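## Task

Press home every drive blank that protrudes from the rack's front until it bottoms out and clicks into place, but skip any blank marked with a blue sticker and leave it untouched. The rack is loose on the table: tilting it beyond a slight amount is a failure, and it must finish at its original spot. A blank that stays seated only because the robot is still holding it does not count.

## Robot and tools

ROBOT AND FRAME. Two arms, left_arm and right_arm, each ending in a parallel gripper. Reported poses use one scene frame: origin on the table top midway between the arms, +z up, +x pointing out over the table, left_arm on the +y side. The arm names do not tell you which side of a picture an arm appears on. Each gripper has its own axes: the fingers extend along its +z and close along its y. The reported end_effector_position sits between the finger pads, roughly 1 cm short of the tips. Printed positions get less accurate when an arm reaches far. Joint ranges (rad), base to gripper: waist -2.880 to 2.880, shoulder 0.000 to 3.142, elbow 0.000 to 3.019, wrist pitch -1.693 to 1.571, wrist yaw -1.571 to 1.571, wrist roll -2.094 to 2.094.

THE 14-NUMBER ROW. Every motion command uses one row of 14 numbers, each in [-1, 1], always covering both arms: dx, dy, dz, rx, ry, rz, opening for left_arm, then the same seven for right_arm. The first six per arm are an offset, not a pose: they are expressed in that gripper's own axes and measured from the gripper pose printed in the latest result that showed it (if no result in the current scene has shown it yet, or for the second and later calls in a single reply, they count from where the arm is when the command begins). Scale: 1.0 equals 0.6 m of translation or 180 degrees of rotation; rx, ry, rz form a single rotation vector. Opening is absolute, not an offset: +1 is fully open (0.094 m), -1 is closed. All zeros means go back to the reference pose, not stay still.

execute_actions. Argument actions is a list holding at most one item. Empty list: just report the current state. {"rows": [...], "steps": n}: up to 15 rows, n from 1 to 15 (default 15), each step 1/30 s; row k is applied at step k, the final row repeats for leftover steps, and every row counts from the same reference pose, not from the row before. {"steps": n} alone: a wait of up to 300 steps, counted from the previous result. Optional pictures (boolean) turns camera images on or off. A refused call moves nothing.

move. target is one 14-number row as above, same reference rule. speed is the path's top speed in m/s, 0.002 to 0.5, default 0.25; rotation is capped at twice that value in rad/s. Both grippers follow straight paths that finish together, lasting 0.5 to 10 s (cut off at 10 s if longer). The opening is sent at the start. Paths ignore obstacles and the other arm; grippers lag, drift, and can exceed the speed, especially with a nearly straight arm. Faster contact means harder impact, and aiming further past the contact point means harder pressing. The result adds a move: line with an ending (done, off_target, moving, held, fault) and the limits that applied: paced means the pose sent was clipped; held means a safety check blocked some steps, after which the arm may suddenly move fast. It also lists each gripper's remaining distance to its target.

wait. seconds from 0 to 10; the scene runs and nothing new is commanded.

zoom_image. camera is one of cam_high, cam_low, cam_left_wrist, cam_right_wrist; region is [x0, y0, x1, y1] in that camera's pixels, origin top-left, no larger than 504 by 504. Image sizes: cam_high 504x504, cam_low 504x504, cam_left_wrist 616x616, cam_right_wrist 616x616 (wrist cameras are fisheye).

finished_scene. scene is the integer of the current scene (1 or 2). It ends that scene for good and reports whether the goal was met; then the next task arrives. A reply with no tool call ends everything.

READING RESULTS. The state line gives, per arm, end_effector_position in metres and end_effector_quat_wxyz. grip_measured is the measured finger opening on the command scale; the last value of Joint positions is the opening in metres. A pose unreachable line means the clearance check altered or blocked that arm's command; HELD flags the affected steps. A Hand target line shows where the controller is currently driving each gripper. FAULT lines mark arm stops; MOTOR HOT appears at 85 °C, and at 100 °C an OVER-TEMPERATURE FAULT drops that arm. Sustained pressing heats motors.

CONTROL BEHAVIOUR. Each step, the commanded pose is clipped to 70 mm and 16 degrees from the measured pose, then solved by damped inverse kinematics favouring position over orientation. After an action the arm continues at most to its last clipped pose, so check the result and command the remainder. Arms usually settle a centimetre or so low; to keep an arm in place, send the correction back to its wanted pose in a reply's first call and zeros afterwards, aiming higher if it still sags. An arm blocked by an object keeps pushing until told otherwise.

CAUTIONS. Push blanks slowly with a modest overshoot, straight along the slot, and withdraw afterwards so each stays latched on its own. The rack is free: avoid shoving or tilting it, and confirm it is back where it began. Check sticker colours (zoom if unsure) and never touch the excluded blanks. Keep the arms from striking or pressing each other, and keep everything on the table; avoid slams, hard hits and drops.

Each tool is called by a JSON object that holds its "method" and its "body", one argument or row to a line.

## Session

{"method": "execute_actions", "body": {
  "actions": []
}}

Scene clock: 0.00 s of 5100.00 s.
left_arm: end_effector_position=(+0.0012, -0.1945, +0.3420) grip_measured=+1.000 end_effector_quat_wxyz=(+0.141, +0.897, -0.233, +0.349) | right_arm: end_effector_position=(+0.6826, -0.4613, +0.1399) grip_measured=+1.000 end_effector_quat_wxyz=(+0.685, -0.369, +0.537, -0.326)
Joint positions: left_arm=[-1.721  1.461  1.51  -1.215 -0.678  2.04   0.094] | right_arm=[-0.457  2.1    1.098  1.172 -0.468 -0.968  0.094]
Joint velocities: left_arm=[ 0.005 -0.005  0.002 -0.002 -0.066  0.037  0.   ] | right_arm=[-0.015 -0.005 -0.007  0.002  0.007 -0.037  0.   ]
Hand target (left_arm): +0.000, -0.199, +0.354; +0.154, +0.895, -0.228, +0.350
Hand target (right_arm): +0.687, -0.463, +0.157; +0.693, -0.367, +0.523, -0.335

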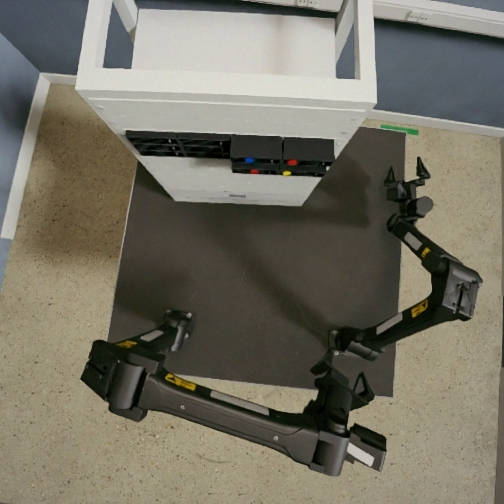

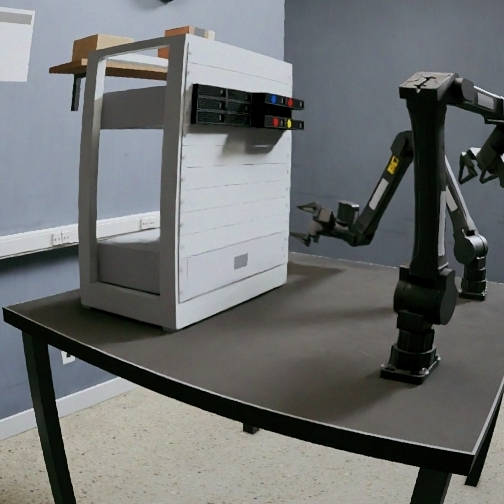

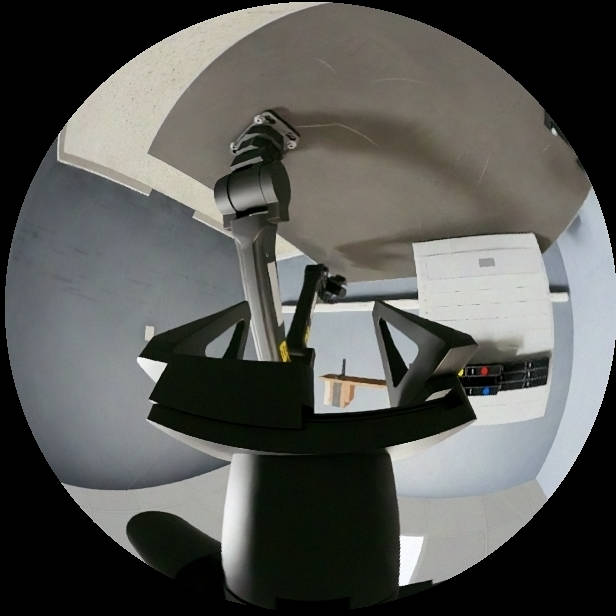

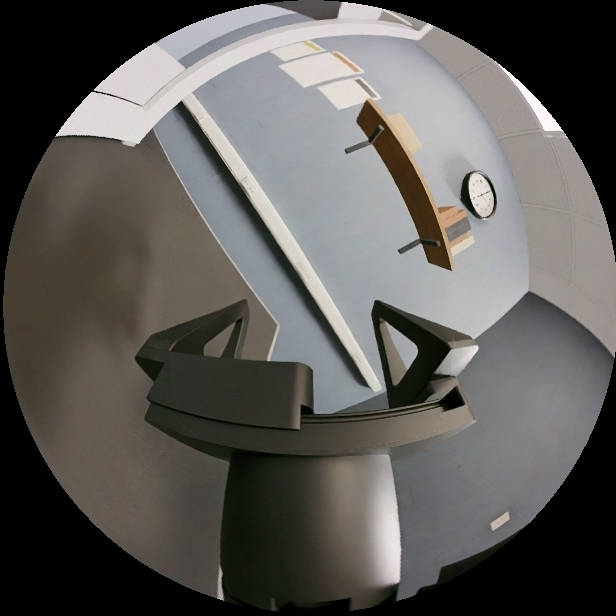

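{"method": "zoom_image", "body": {
  "camera": "cam_high",
  "region": [100, 100, 360, 220]
}}

{"method": "zoom_image", "body": {
  "camera": "cam_low",
  "region": [170, 60, 330, 160]
}}

Region (100, 100, 360, 220) of cam_high's 504x504 image, scaled by 1.938, with more detail than that image has; it fills the top 233 rows of this view, and the rest is white.

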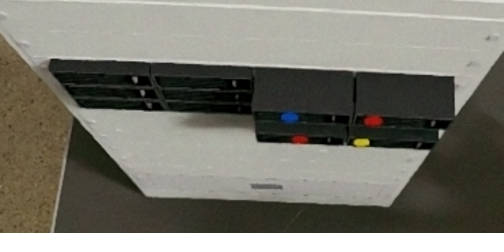

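Region (170, 60, 330, 160) of cam_low's 504x504 image, scaled by 3.150, with more detail than that image has; it fills the top 315 rows of this view, and the rest is white.

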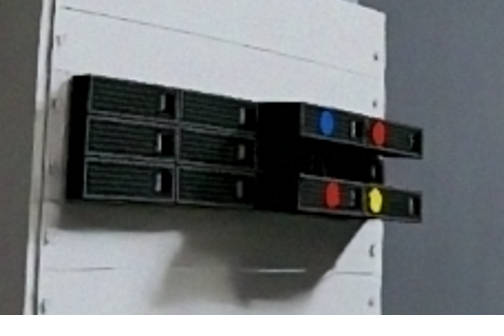

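{"method": "move", "body": {
  "target": [0.048,-0.797,-0.193,0.175,0.256,-0.043,-1,-0.333,-0.205,-0.485,0.02,0.07,0.328,-1]
}}

Scene clock: 40.37 s of 5100.00 s.
left_arm: end_effector_position=(+0.1949, +0.2569, +0.4029) grip_measured=-0.992 end_effector_quat_wxyz=(-0.087, +0.736, +0.111, +0.662) | right_arm: end_effector_position=(+0.3518, -0.4016, +0.3148) grip_measured=-0.989 end_effector_quat_wxyz=(+0.710, -0.013, +0.704, -0.005)
Joint positions: left_arm=[-1.193  0.503  0.803 -1.339 -1.444  2.088  0.   ] | right_arm=[-0.572  0.666  0.387  0.287 -0.442 -0.022  0.001]
Joint velocities: left_arm=[-0.015 -0.015 -0.007 -0.017 -0.007 -0.037 -0.001] | right_arm=[ 0.005 -0.015 -0.002  0.002 -0.022  0.007  0.001]
Hand target (left_arm): +0.197, +0.253, +0.406; -0.086, +0.737, +0.112, +0.661
Hand target (right_arm): +0.352, -0.407, +0.312; +0.706, -0.001, +0.708, -0.002
Off the commanded pose (left_arm): 0.009 m, 17 deg; orientation clipped at the last step of the last action.
Off the commanded pose (right_arm): 0.015 m, 2 deg.
joint sent to its limit (left arm) — the command would take joint 6 (wrist roll) past its upper limit, so that joint was sent only as far as its limit.
After step 90, 34.67 s passed at rest.
move: off_target (left_arm, right_arm); limits=paced

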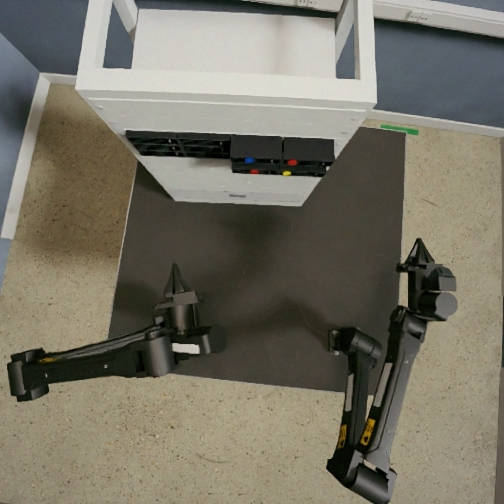

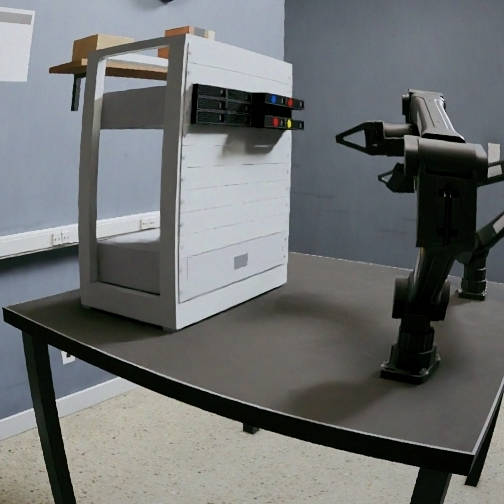

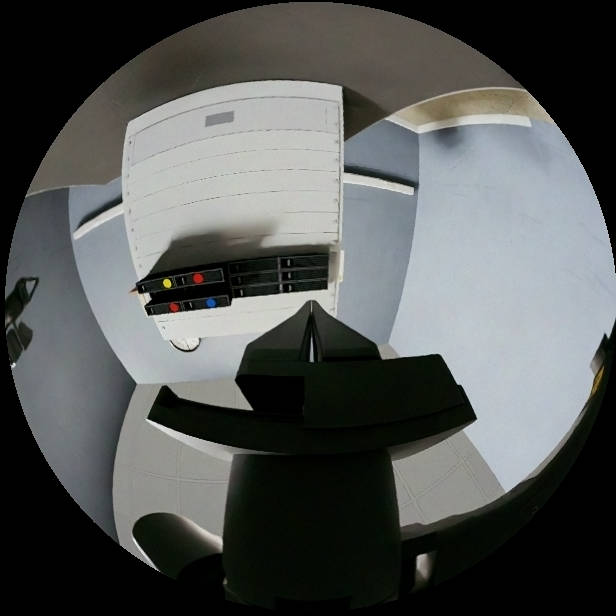

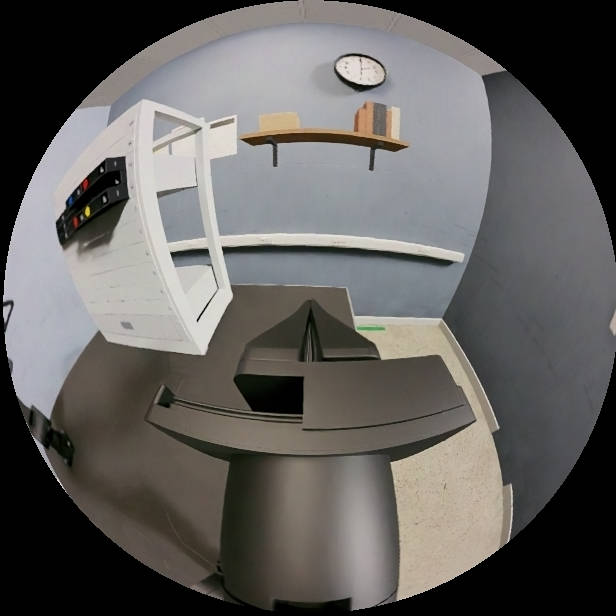

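{"method": "move", "body": {
  "target": [0,0,0,0,0,0,-1,-0.27,0.55,0.0,0,0,0,-1]
}}

Scene clock: 59.43 s of 5100.00 s.
left_arm: end_effector_position=(+0.1949, +0.2569, +0.4029) grip_measured=-0.992 end_effector_quat_wxyz=(-0.087, +0.737, +0.111, +0.662) | right_arm: end_effector_position=(+0.3429, -0.0707, +0.4324) grip_measured=-0.989 end_effector_quat_wxyz=(+0.694, -0.023, +0.720, -0.016)
Joint positions: left_arm=[-1.193  0.503  0.803 -1.339 -1.444  2.089  0.   ] | right_arm=[ 0.798  0.926  0.846  0.019  0.93  -0.005  0.001]
Joint velocities: left_arm=[-0.005  0.005 -0.002  0.002 -0.095 -0.007  0.   ] | right_arm=[-0.005 -0.005  0.007 -0.002  0.007 -0.007  0.   ]
Hand target (left_arm): +0.195, +0.257, +0.403; -0.087, +0.736, +0.111, +0.662
Hand target (right_arm): +0.342, -0.068, +0.468; +0.707, -0.001, +0.707, +0.008
Off the commanded pose (left_arm): 0.000 m, 0 deg.
Off the commanded pose (right_arm): 0.036 m, 3 deg.
After step 90, 14.17 s passed at rest.
move: off_target (right_arm)

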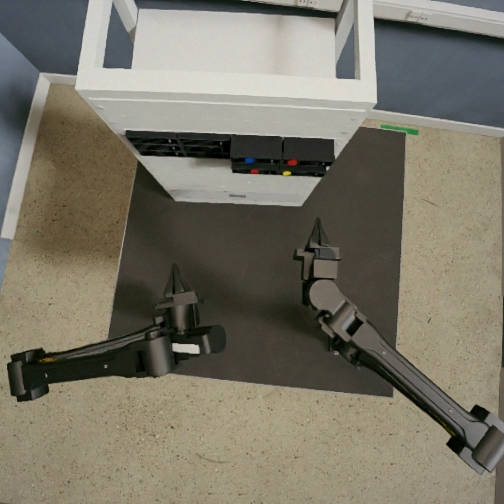

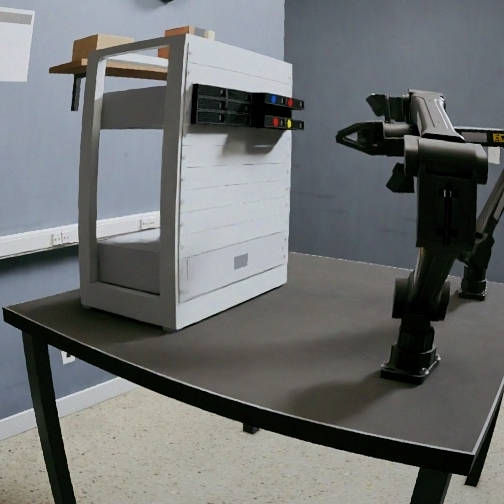

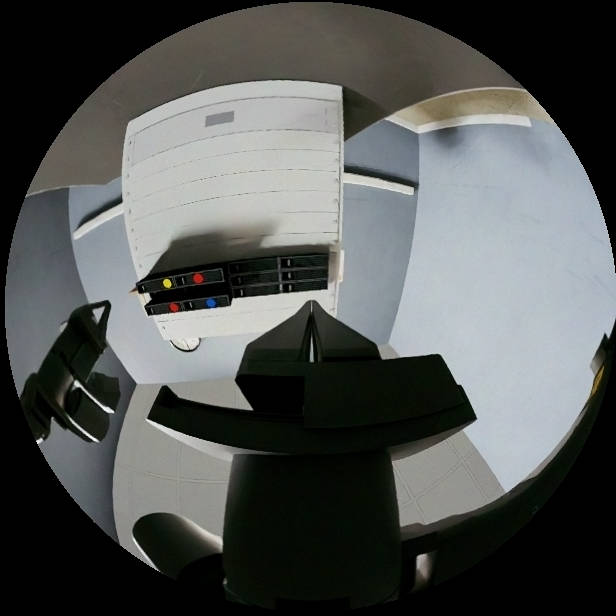

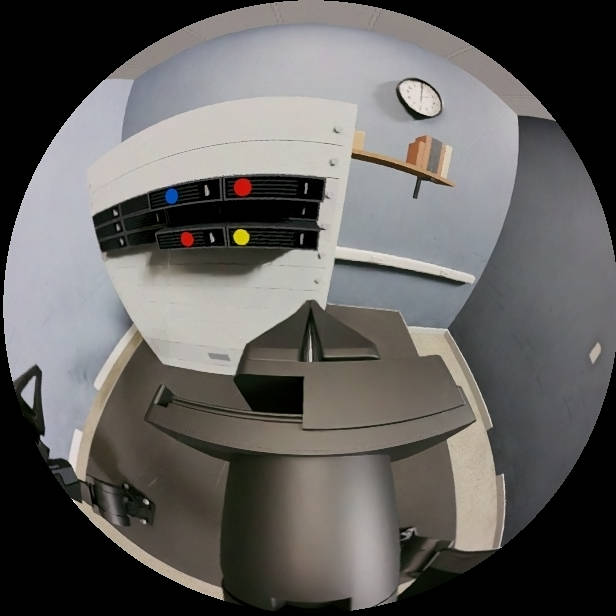

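{"method": "move", "body": {
  "target": [0,0,0,0,0,0,-1,-0.1,0.07,0.09,0,-0.012,0,-1],
  "speed": 0.1
}}

Scene clock: 68.40 s of 5100.00 s.
left_arm: end_effector_position=(+0.1949, +0.2569, +0.4029) grip_measured=-0.992 end_effector_quat_wxyz=(-0.087, +0.737, +0.111, +0.662) | right_arm: end_effector_position=(+0.3895, -0.0219, +0.4446) grip_measured=-0.989 end_effector_quat_wxyz=(+0.688, -0.046, +0.723, -0.028)
Joint positions: left_arm=[-1.193  0.503  0.803 -1.339 -1.444  2.089  0.   ] | right_arm=[ 0.77   1.112  1.005  0.026  0.888 -0.042  0.001]
Joint velocities: left_arm=[ 0.005  0.005  0.007  0.007 -0.051 -0.051 -0.001] | right_arm=[-0.005 -0.005 -0.002  0.002  0.066 -0.037 -0.001]
Hand target (left_arm): +0.195, +0.257, +0.403; -0.087, +0.737, +0.111, +0.662
Hand target (right_arm): +0.396, -0.025, +0.485; +0.708, -0.023, +0.706, -0.015
Off the commanded pose (left_arm): 0.000 m, 0 deg.
Off the commanded pose (right_arm): 0.044 m, 4 deg.
After step 90, 4.67 s passed at rest.
move: off_target (right_arm)

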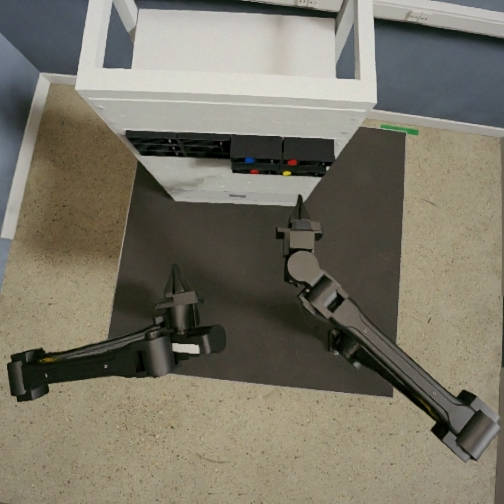

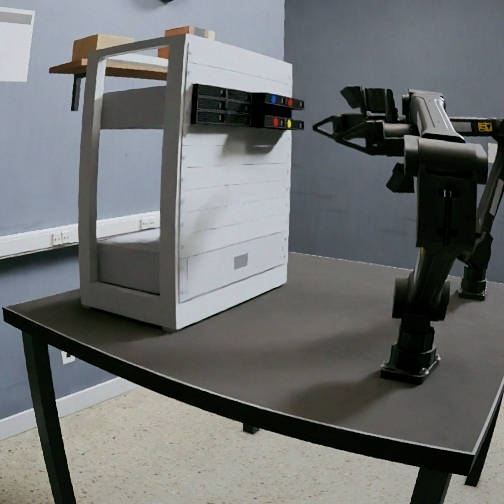

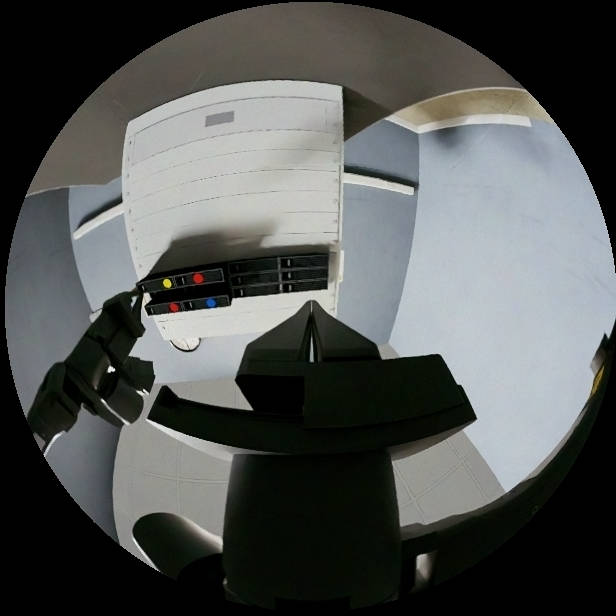

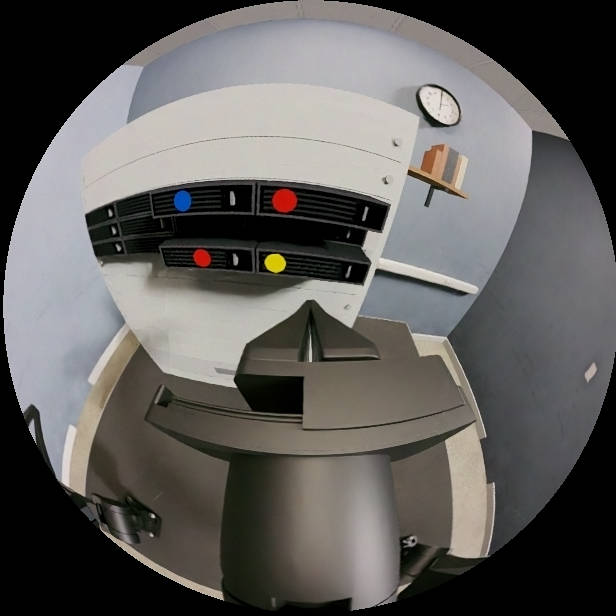

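{"method": "move", "body": {
  "target": [0,0,0,0,0,0,-1,-0.087,0,0.06,0,-0.03,0,-1],
  "speed": 0.04
}}

{"method": "zoom_image", "body": {
  "camera": "cam_low",
  "region": [230, 70, 390, 170]
}}

Scene clock: 75.90 s of 5100.00 s.
left_arm: end_effector_position=(+0.1949, +0.2569, +0.4029) grip_measured=-0.992 end_effector_quat_wxyz=(-0.087, +0.737, +0.111, +0.662) | right_arm: end_effector_position=(+0.4182, -0.0140, +0.4528) grip_measured=-0.989 end_effector_quat_wxyz=(+0.702, -0.068, +0.708, -0.036)
Joint positions: left_arm=[-1.193  0.503  0.803 -1.339 -1.444  2.089  0.   ] | right_arm=[ 0.718  1.17   1.041  0.11   0.814 -0.133  0.001]
Joint velocities: left_arm=[ 0.005 -0.005  0.002 -0.002 -0.037 -0.022  0.   ] | right_arm=[-0.005  0.005  0.002  0.002  0.007  0.007 -0.001]
Hand target (left_arm): +0.195, +0.257, +0.403; -0.087, +0.737, +0.111, +0.662
Hand target (right_arm): +0.426, -0.016, +0.492; +0.722, -0.047, +0.690, -0.026
Off the commanded pose (left_arm): 0.000 m, 0 deg.
Off the commanded pose (right_arm): 0.043 m, 4 deg.
After step 90, 2.60 s passed at rest.
move: off_target (right_arm)

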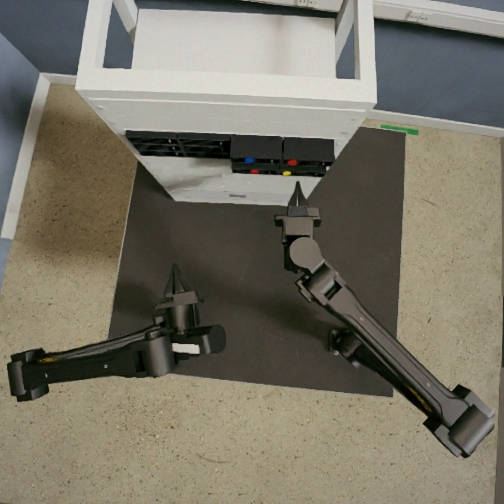

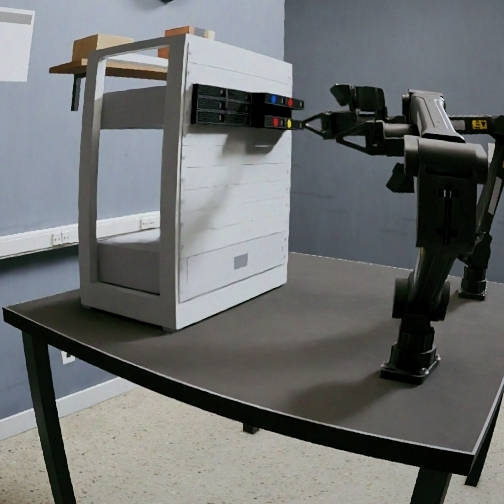

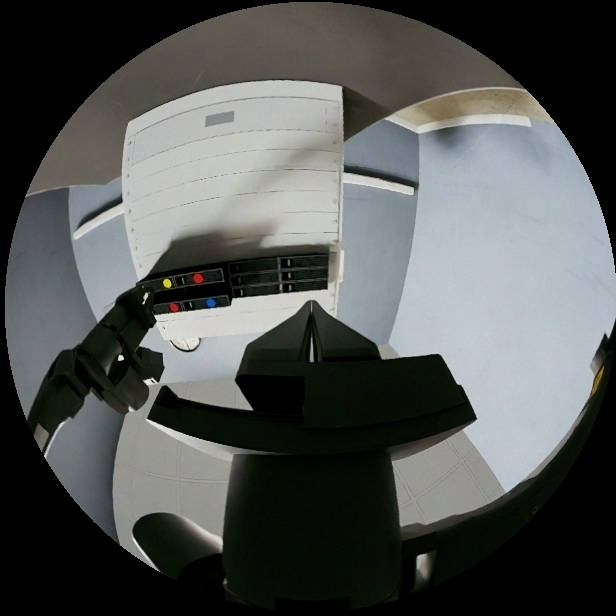

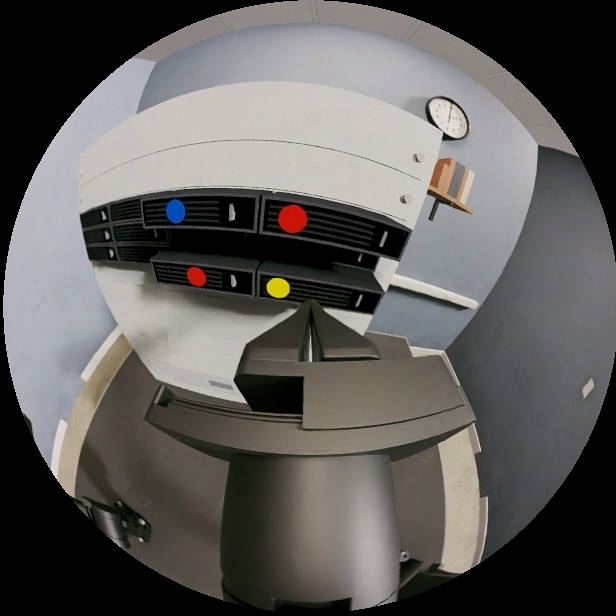

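Region (230, 70, 390, 170) of cam_low's 504x504 image, scaled by 3.150, with more detail than that image has; it fills the top 315 rows of this view, and the rest is white.

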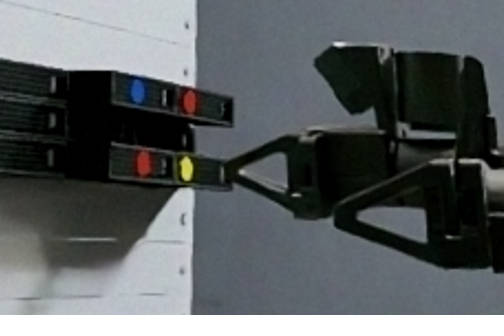

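{"method": "move", "body": {
  "target": [0,0,0,0,0,0,-1,-0.17,-0.01,-0.01,0,-0.02,0,-1],
  "speed": 0.06
}}

{"method": "zoom_image", "body": {
  "camera": "cam_low",
  "region": [230, 70, 390, 170]
}}

Scene clock: 83.53 s of 5100.00 s.
left_arm: end_effector_position=(+0.1949, +0.2569, +0.4029) grip_measured=-0.992 end_effector_quat_wxyz=(-0.087, +0.737, +0.111, +0.662) | right_arm: end_effector_position=(+0.4180, -0.0099, +0.5156) grip_measured=-0.989 end_effector_quat_wxyz=(+0.708, -0.077, +0.701, -0.047)
Joint positions: left_arm=[-1.193  0.503  0.803 -1.339 -1.444  2.089  0.   ] | right_arm=[ 0.726  1.171  1.192 -0.012  0.824 -0.182  0.001]
Joint velocities: left_arm=[-0.015 -0.005 -0.007  0.007 -0.007 -0.022 -0.   ] | right_arm=[-0.005  0.005 -0.002 -0.017  0.037 -0.081  0.001]
Hand target (left_arm): +0.195, +0.257, +0.403; -0.087, +0.737, +0.111, +0.662
Hand target (right_arm): +0.412, -0.005, +0.553; +0.723, -0.069, +0.687, -0.033
Off the commanded pose (left_arm): 0.000 m, 0 deg.
Off the commanded pose (right_arm): 0.040 m, 3 deg.
After step 90, 2.57 s passed at rest.
move: off_target (right_arm)

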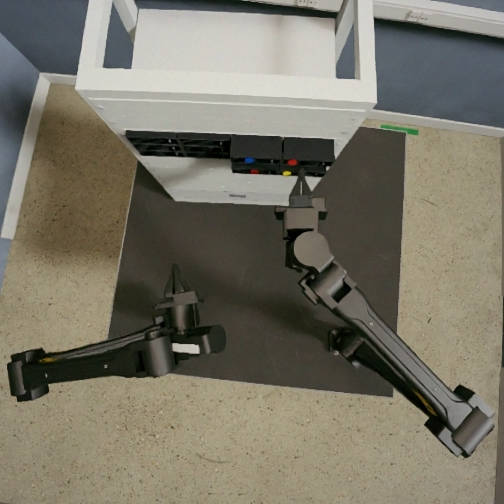

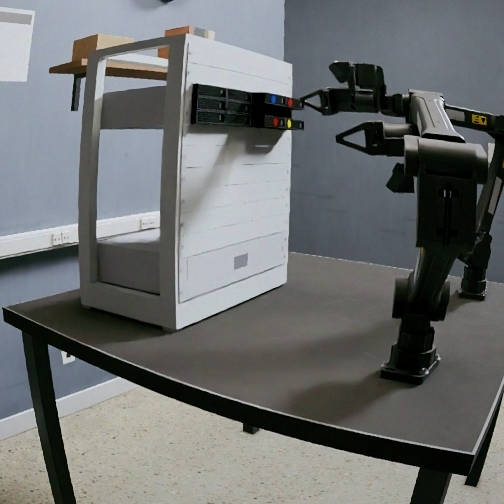

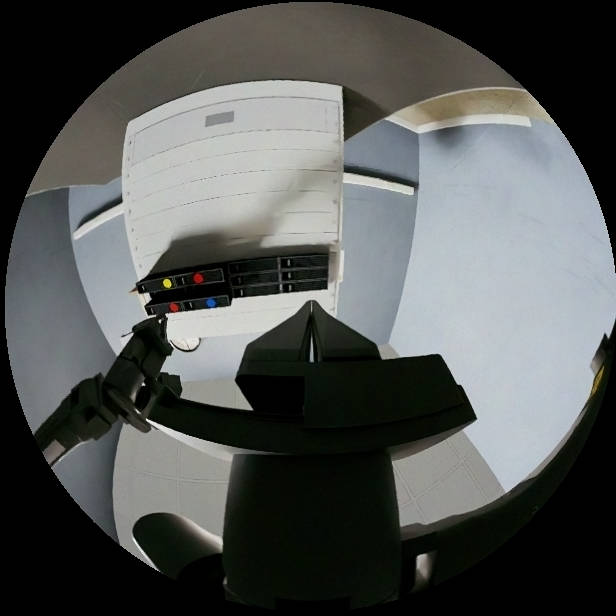

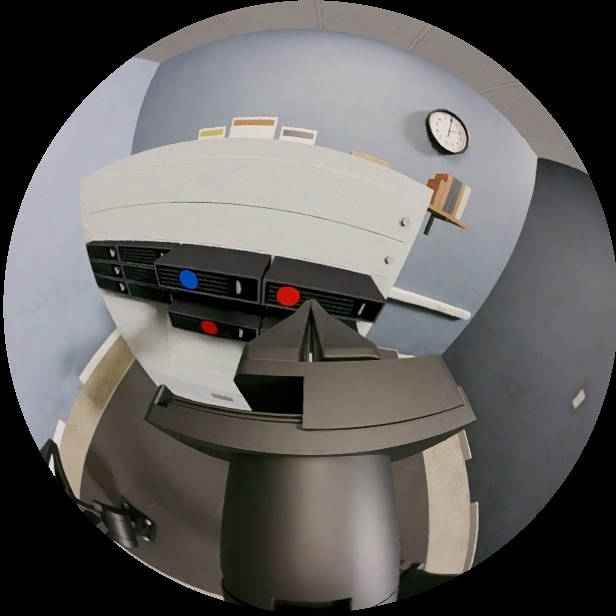

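Region (230, 70, 390, 170) of cam_low's 504x504 image, scaled by 3.150, with more detail than that image has; it fills the top 315 rows of this view, and the rest is white.

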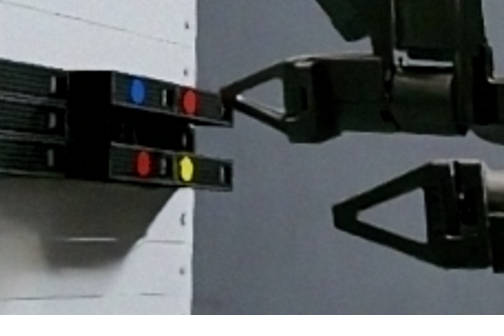

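{"method": "move", "body": {
  "target": [0,0,0,0,0,0,-1,-0.055,0,0.085,0,0,0,-1],
  "speed": 0.03
}}

{"method": "zoom_image", "body": {
  "camera": "cam_low",
  "region": [230, 70, 390, 170]
}}

Scene clock: 89.83 s of 5100.00 s.
left_arm: end_effector_position=(+0.1949, +0.2569, +0.4029) grip_measured=-0.992 end_effector_quat_wxyz=(-0.087, +0.737, +0.111, +0.662) | right_arm: end_effector_position=(+0.4511, -0.0002, +0.4944) grip_measured=-0.989 end_effector_quat_wxyz=(+0.683, -0.106, +0.720, -0.064)
Joint positions: left_arm=[-1.193  0.503  0.803 -1.339 -1.444  2.089  0.   ] | right_arm=[ 0.677  1.246  1.244 -0.078  0.765 -0.183  0.001]
Joint velocities: left_arm=[-0.005  0.005 -0.017  0.007 -0.022 -0.066 -0.   ] | right_arm=[ 0.005  0.005  0.037  0.002 -0.037  0.007 -0.001]
Hand target (left_arm): +0.195, +0.257, +0.403; -0.087, +0.737, +0.111, +0.662
Hand target (right_arm): +0.464, -0.004, +0.545; +0.709, -0.078, +0.699, -0.048
Off the commanded pose (left_arm): 0.000 m, 0 deg.
Off the commanded pose (right_arm): 0.057 m, 5 deg.
After step 90, 1.00 s passed at rest.
move: off_target (right_arm)

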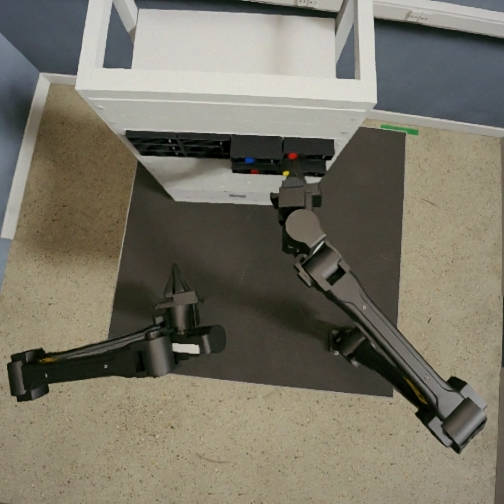

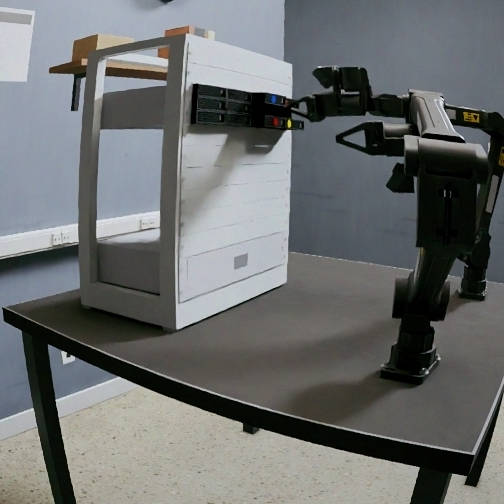

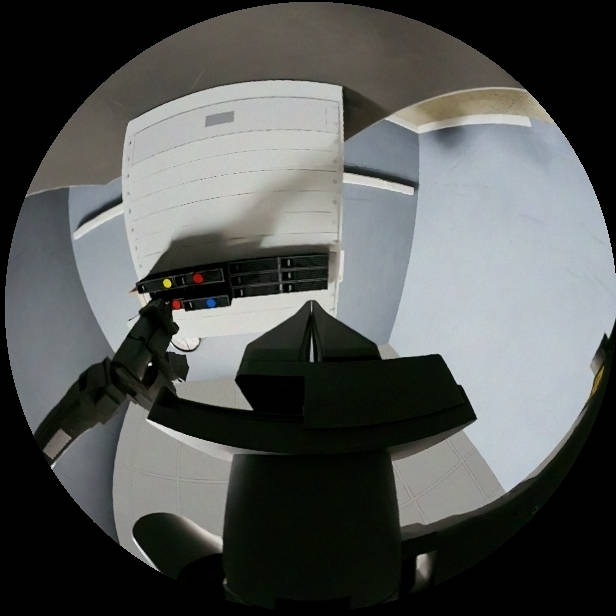

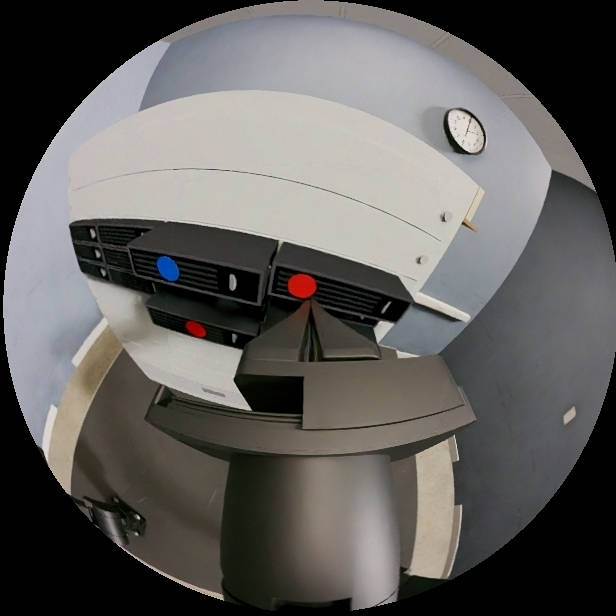

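Region (230, 70, 390, 170) of cam_low's 504x504 image, scaled by 3.150, with more detail than that image has; it fills the top 315 rows of this view, and the rest is white.

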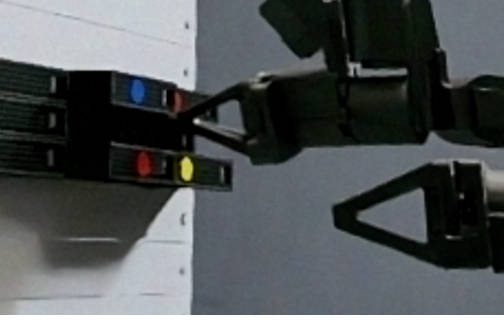

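{"method": "move", "body": {
  "target": [0,0,0,0,0,0,-1,-0.115,-0.03,-0.005,0,-0.03,0,-1],
  "speed": 0.03
}}

{"method": "zoom_image", "body": {
  "camera": "cam_low",
  "region": [230, 70, 390, 170]
}}

Scene clock: 98.03 s of 5100.00 s.
left_arm: end_effector_position=(+0.1949, +0.2569, +0.4029) grip_measured=-0.992 end_effector_quat_wxyz=(-0.087, +0.737, +0.111, +0.662) | right_arm: end_effector_position=(+0.4506, +0.0040, +0.5015) grip_measured=-0.989 end_effector_quat_wxyz=(+0.685, -0.136, +0.712, -0.075)
Joint positions: left_arm=[-1.193  0.503  0.803 -1.339 -1.444  2.089  0.   ] | right_arm=[ 0.677  1.245  1.257 -0.08   0.739 -0.251  0.001]
Joint velocities: left_arm=[ 0.005 -0.005  0.002  0.012 -0.022 -0.037  0.001] | right_arm=[-0.005 -0.015  0.007 -0.007  0.022  0.022 -0.   ]
Hand target (left_arm): +0.195, +0.257, +0.403; -0.087, +0.737, +0.111, +0.662
Hand target (right_arm): +0.448, -0.004, +0.563; +0.716, -0.108, +0.687, -0.058
Off the commanded pose (left_arm): 0.000 m, 0 deg.
Off the commanded pose (right_arm): 0.064 m, 6 deg.
After step 90, 2.60 s passed at rest.
move: off_target (right_arm)

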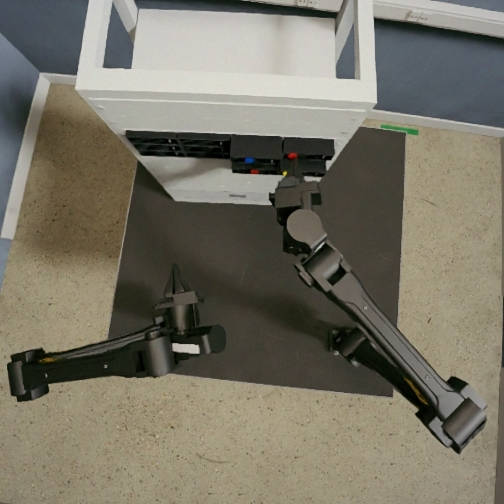

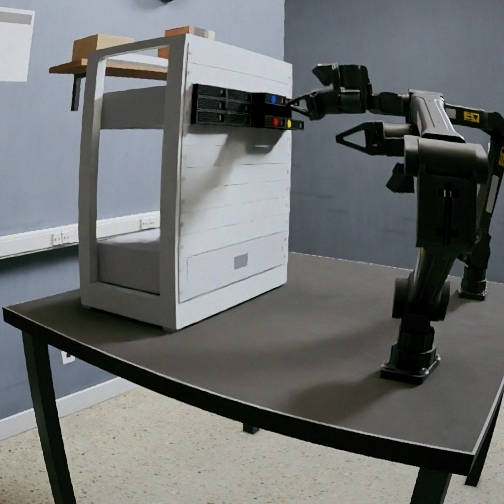

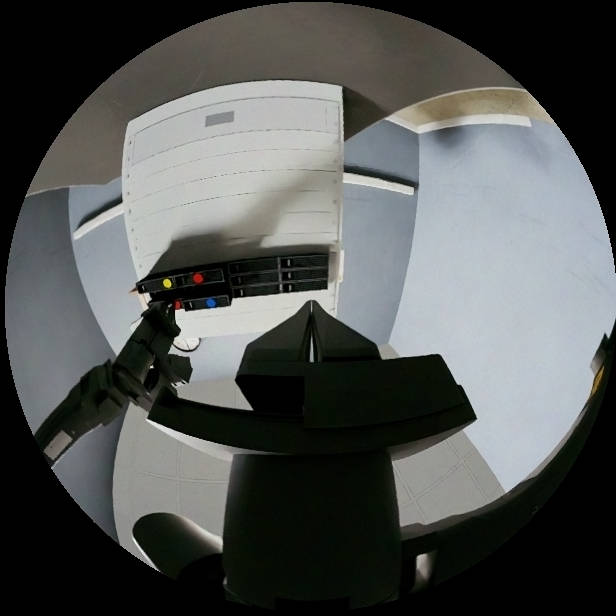

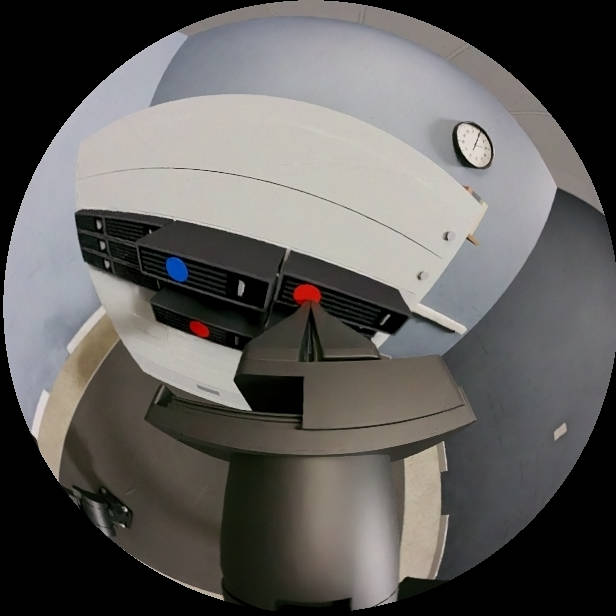

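Region (230, 70, 390, 170) of cam_low's 504x504 image, scaled by 3.150, with more detail than that image has; it fills the top 315 rows of this view, and the rest is white.

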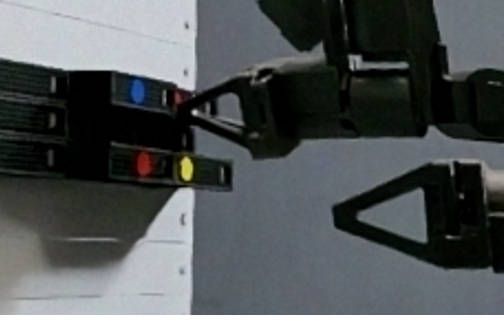

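{"method": "move", "body": {
  "target": [0,0,0,0,0,0,-1,-0.12,-0.03,0.1,0.027,-0.03,0.095,-1],
  "speed": 0.03
}}

{"method": "zoom_image", "body": {
  "camera": "cam_low",
  "region": [230, 70, 390, 170]
}}

Scene clock: 110.13 s of 5100.00 s.
left_arm: end_effector_position=(+0.1949, +0.2569, +0.4029) grip_measured=-0.992 end_effector_quat_wxyz=(-0.087, +0.737, +0.111, +0.662) | right_arm: end_effector_position=(+0.4730, +0.0084, +0.5028) grip_measured=-0.989 end_effector_quat_wxyz=(+0.690, -0.053, +0.721, -0.029)
Joint positions: left_arm=[-1.193  0.503  0.803 -1.339 -1.444  2.089  0.   ] | right_arm=[ 0.661  1.308  1.313 -0.069  0.769 -0.071  0.001]
Joint velocities: left_arm=[ 0.015 -0.015 -0.007 -0.002 -0.037  0.037 -0.001] | right_arm=[-0.005 -0.005 -0.002  0.007  0.022 -0.007 -0.001]
Hand target (left_arm): +0.195, +0.257, +0.403; -0.087, +0.737, +0.111, +0.662
Hand target (right_arm): +0.501, +0.007, +0.563; +0.727, -0.004, +0.686, +0.004
Off the commanded pose (left_arm): 0.000 m, 0 deg.
Off the commanded pose (right_arm): 0.081 m, 9 deg; position clipped at the last step of the last action.
After step 90, 3.43 s passed at rest.
move: off_target (right_arm); limits=paced

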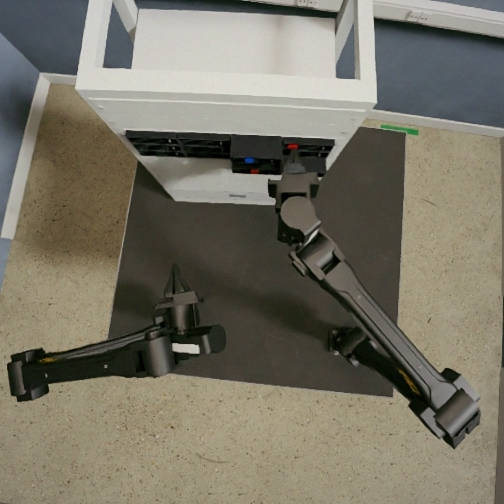

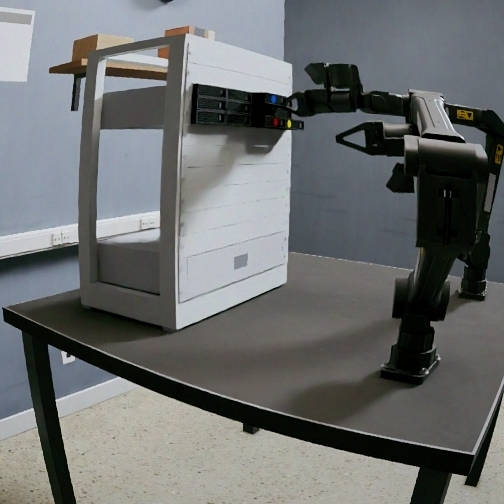

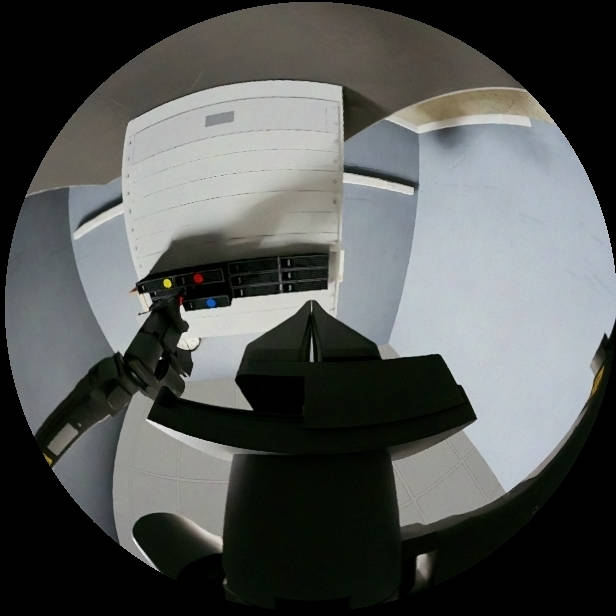

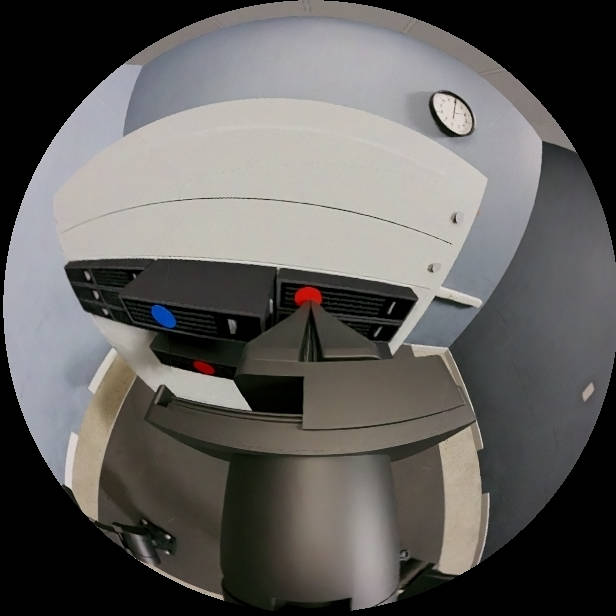

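Region (230, 70, 390, 170) of cam_low's 504x504 image, scaled by 3.150, with more detail than that image has; it fills the top 315 rows of this view, and the rest is white.

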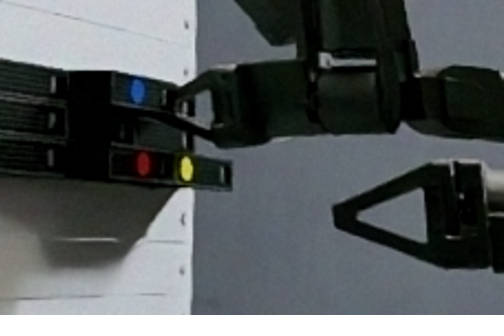

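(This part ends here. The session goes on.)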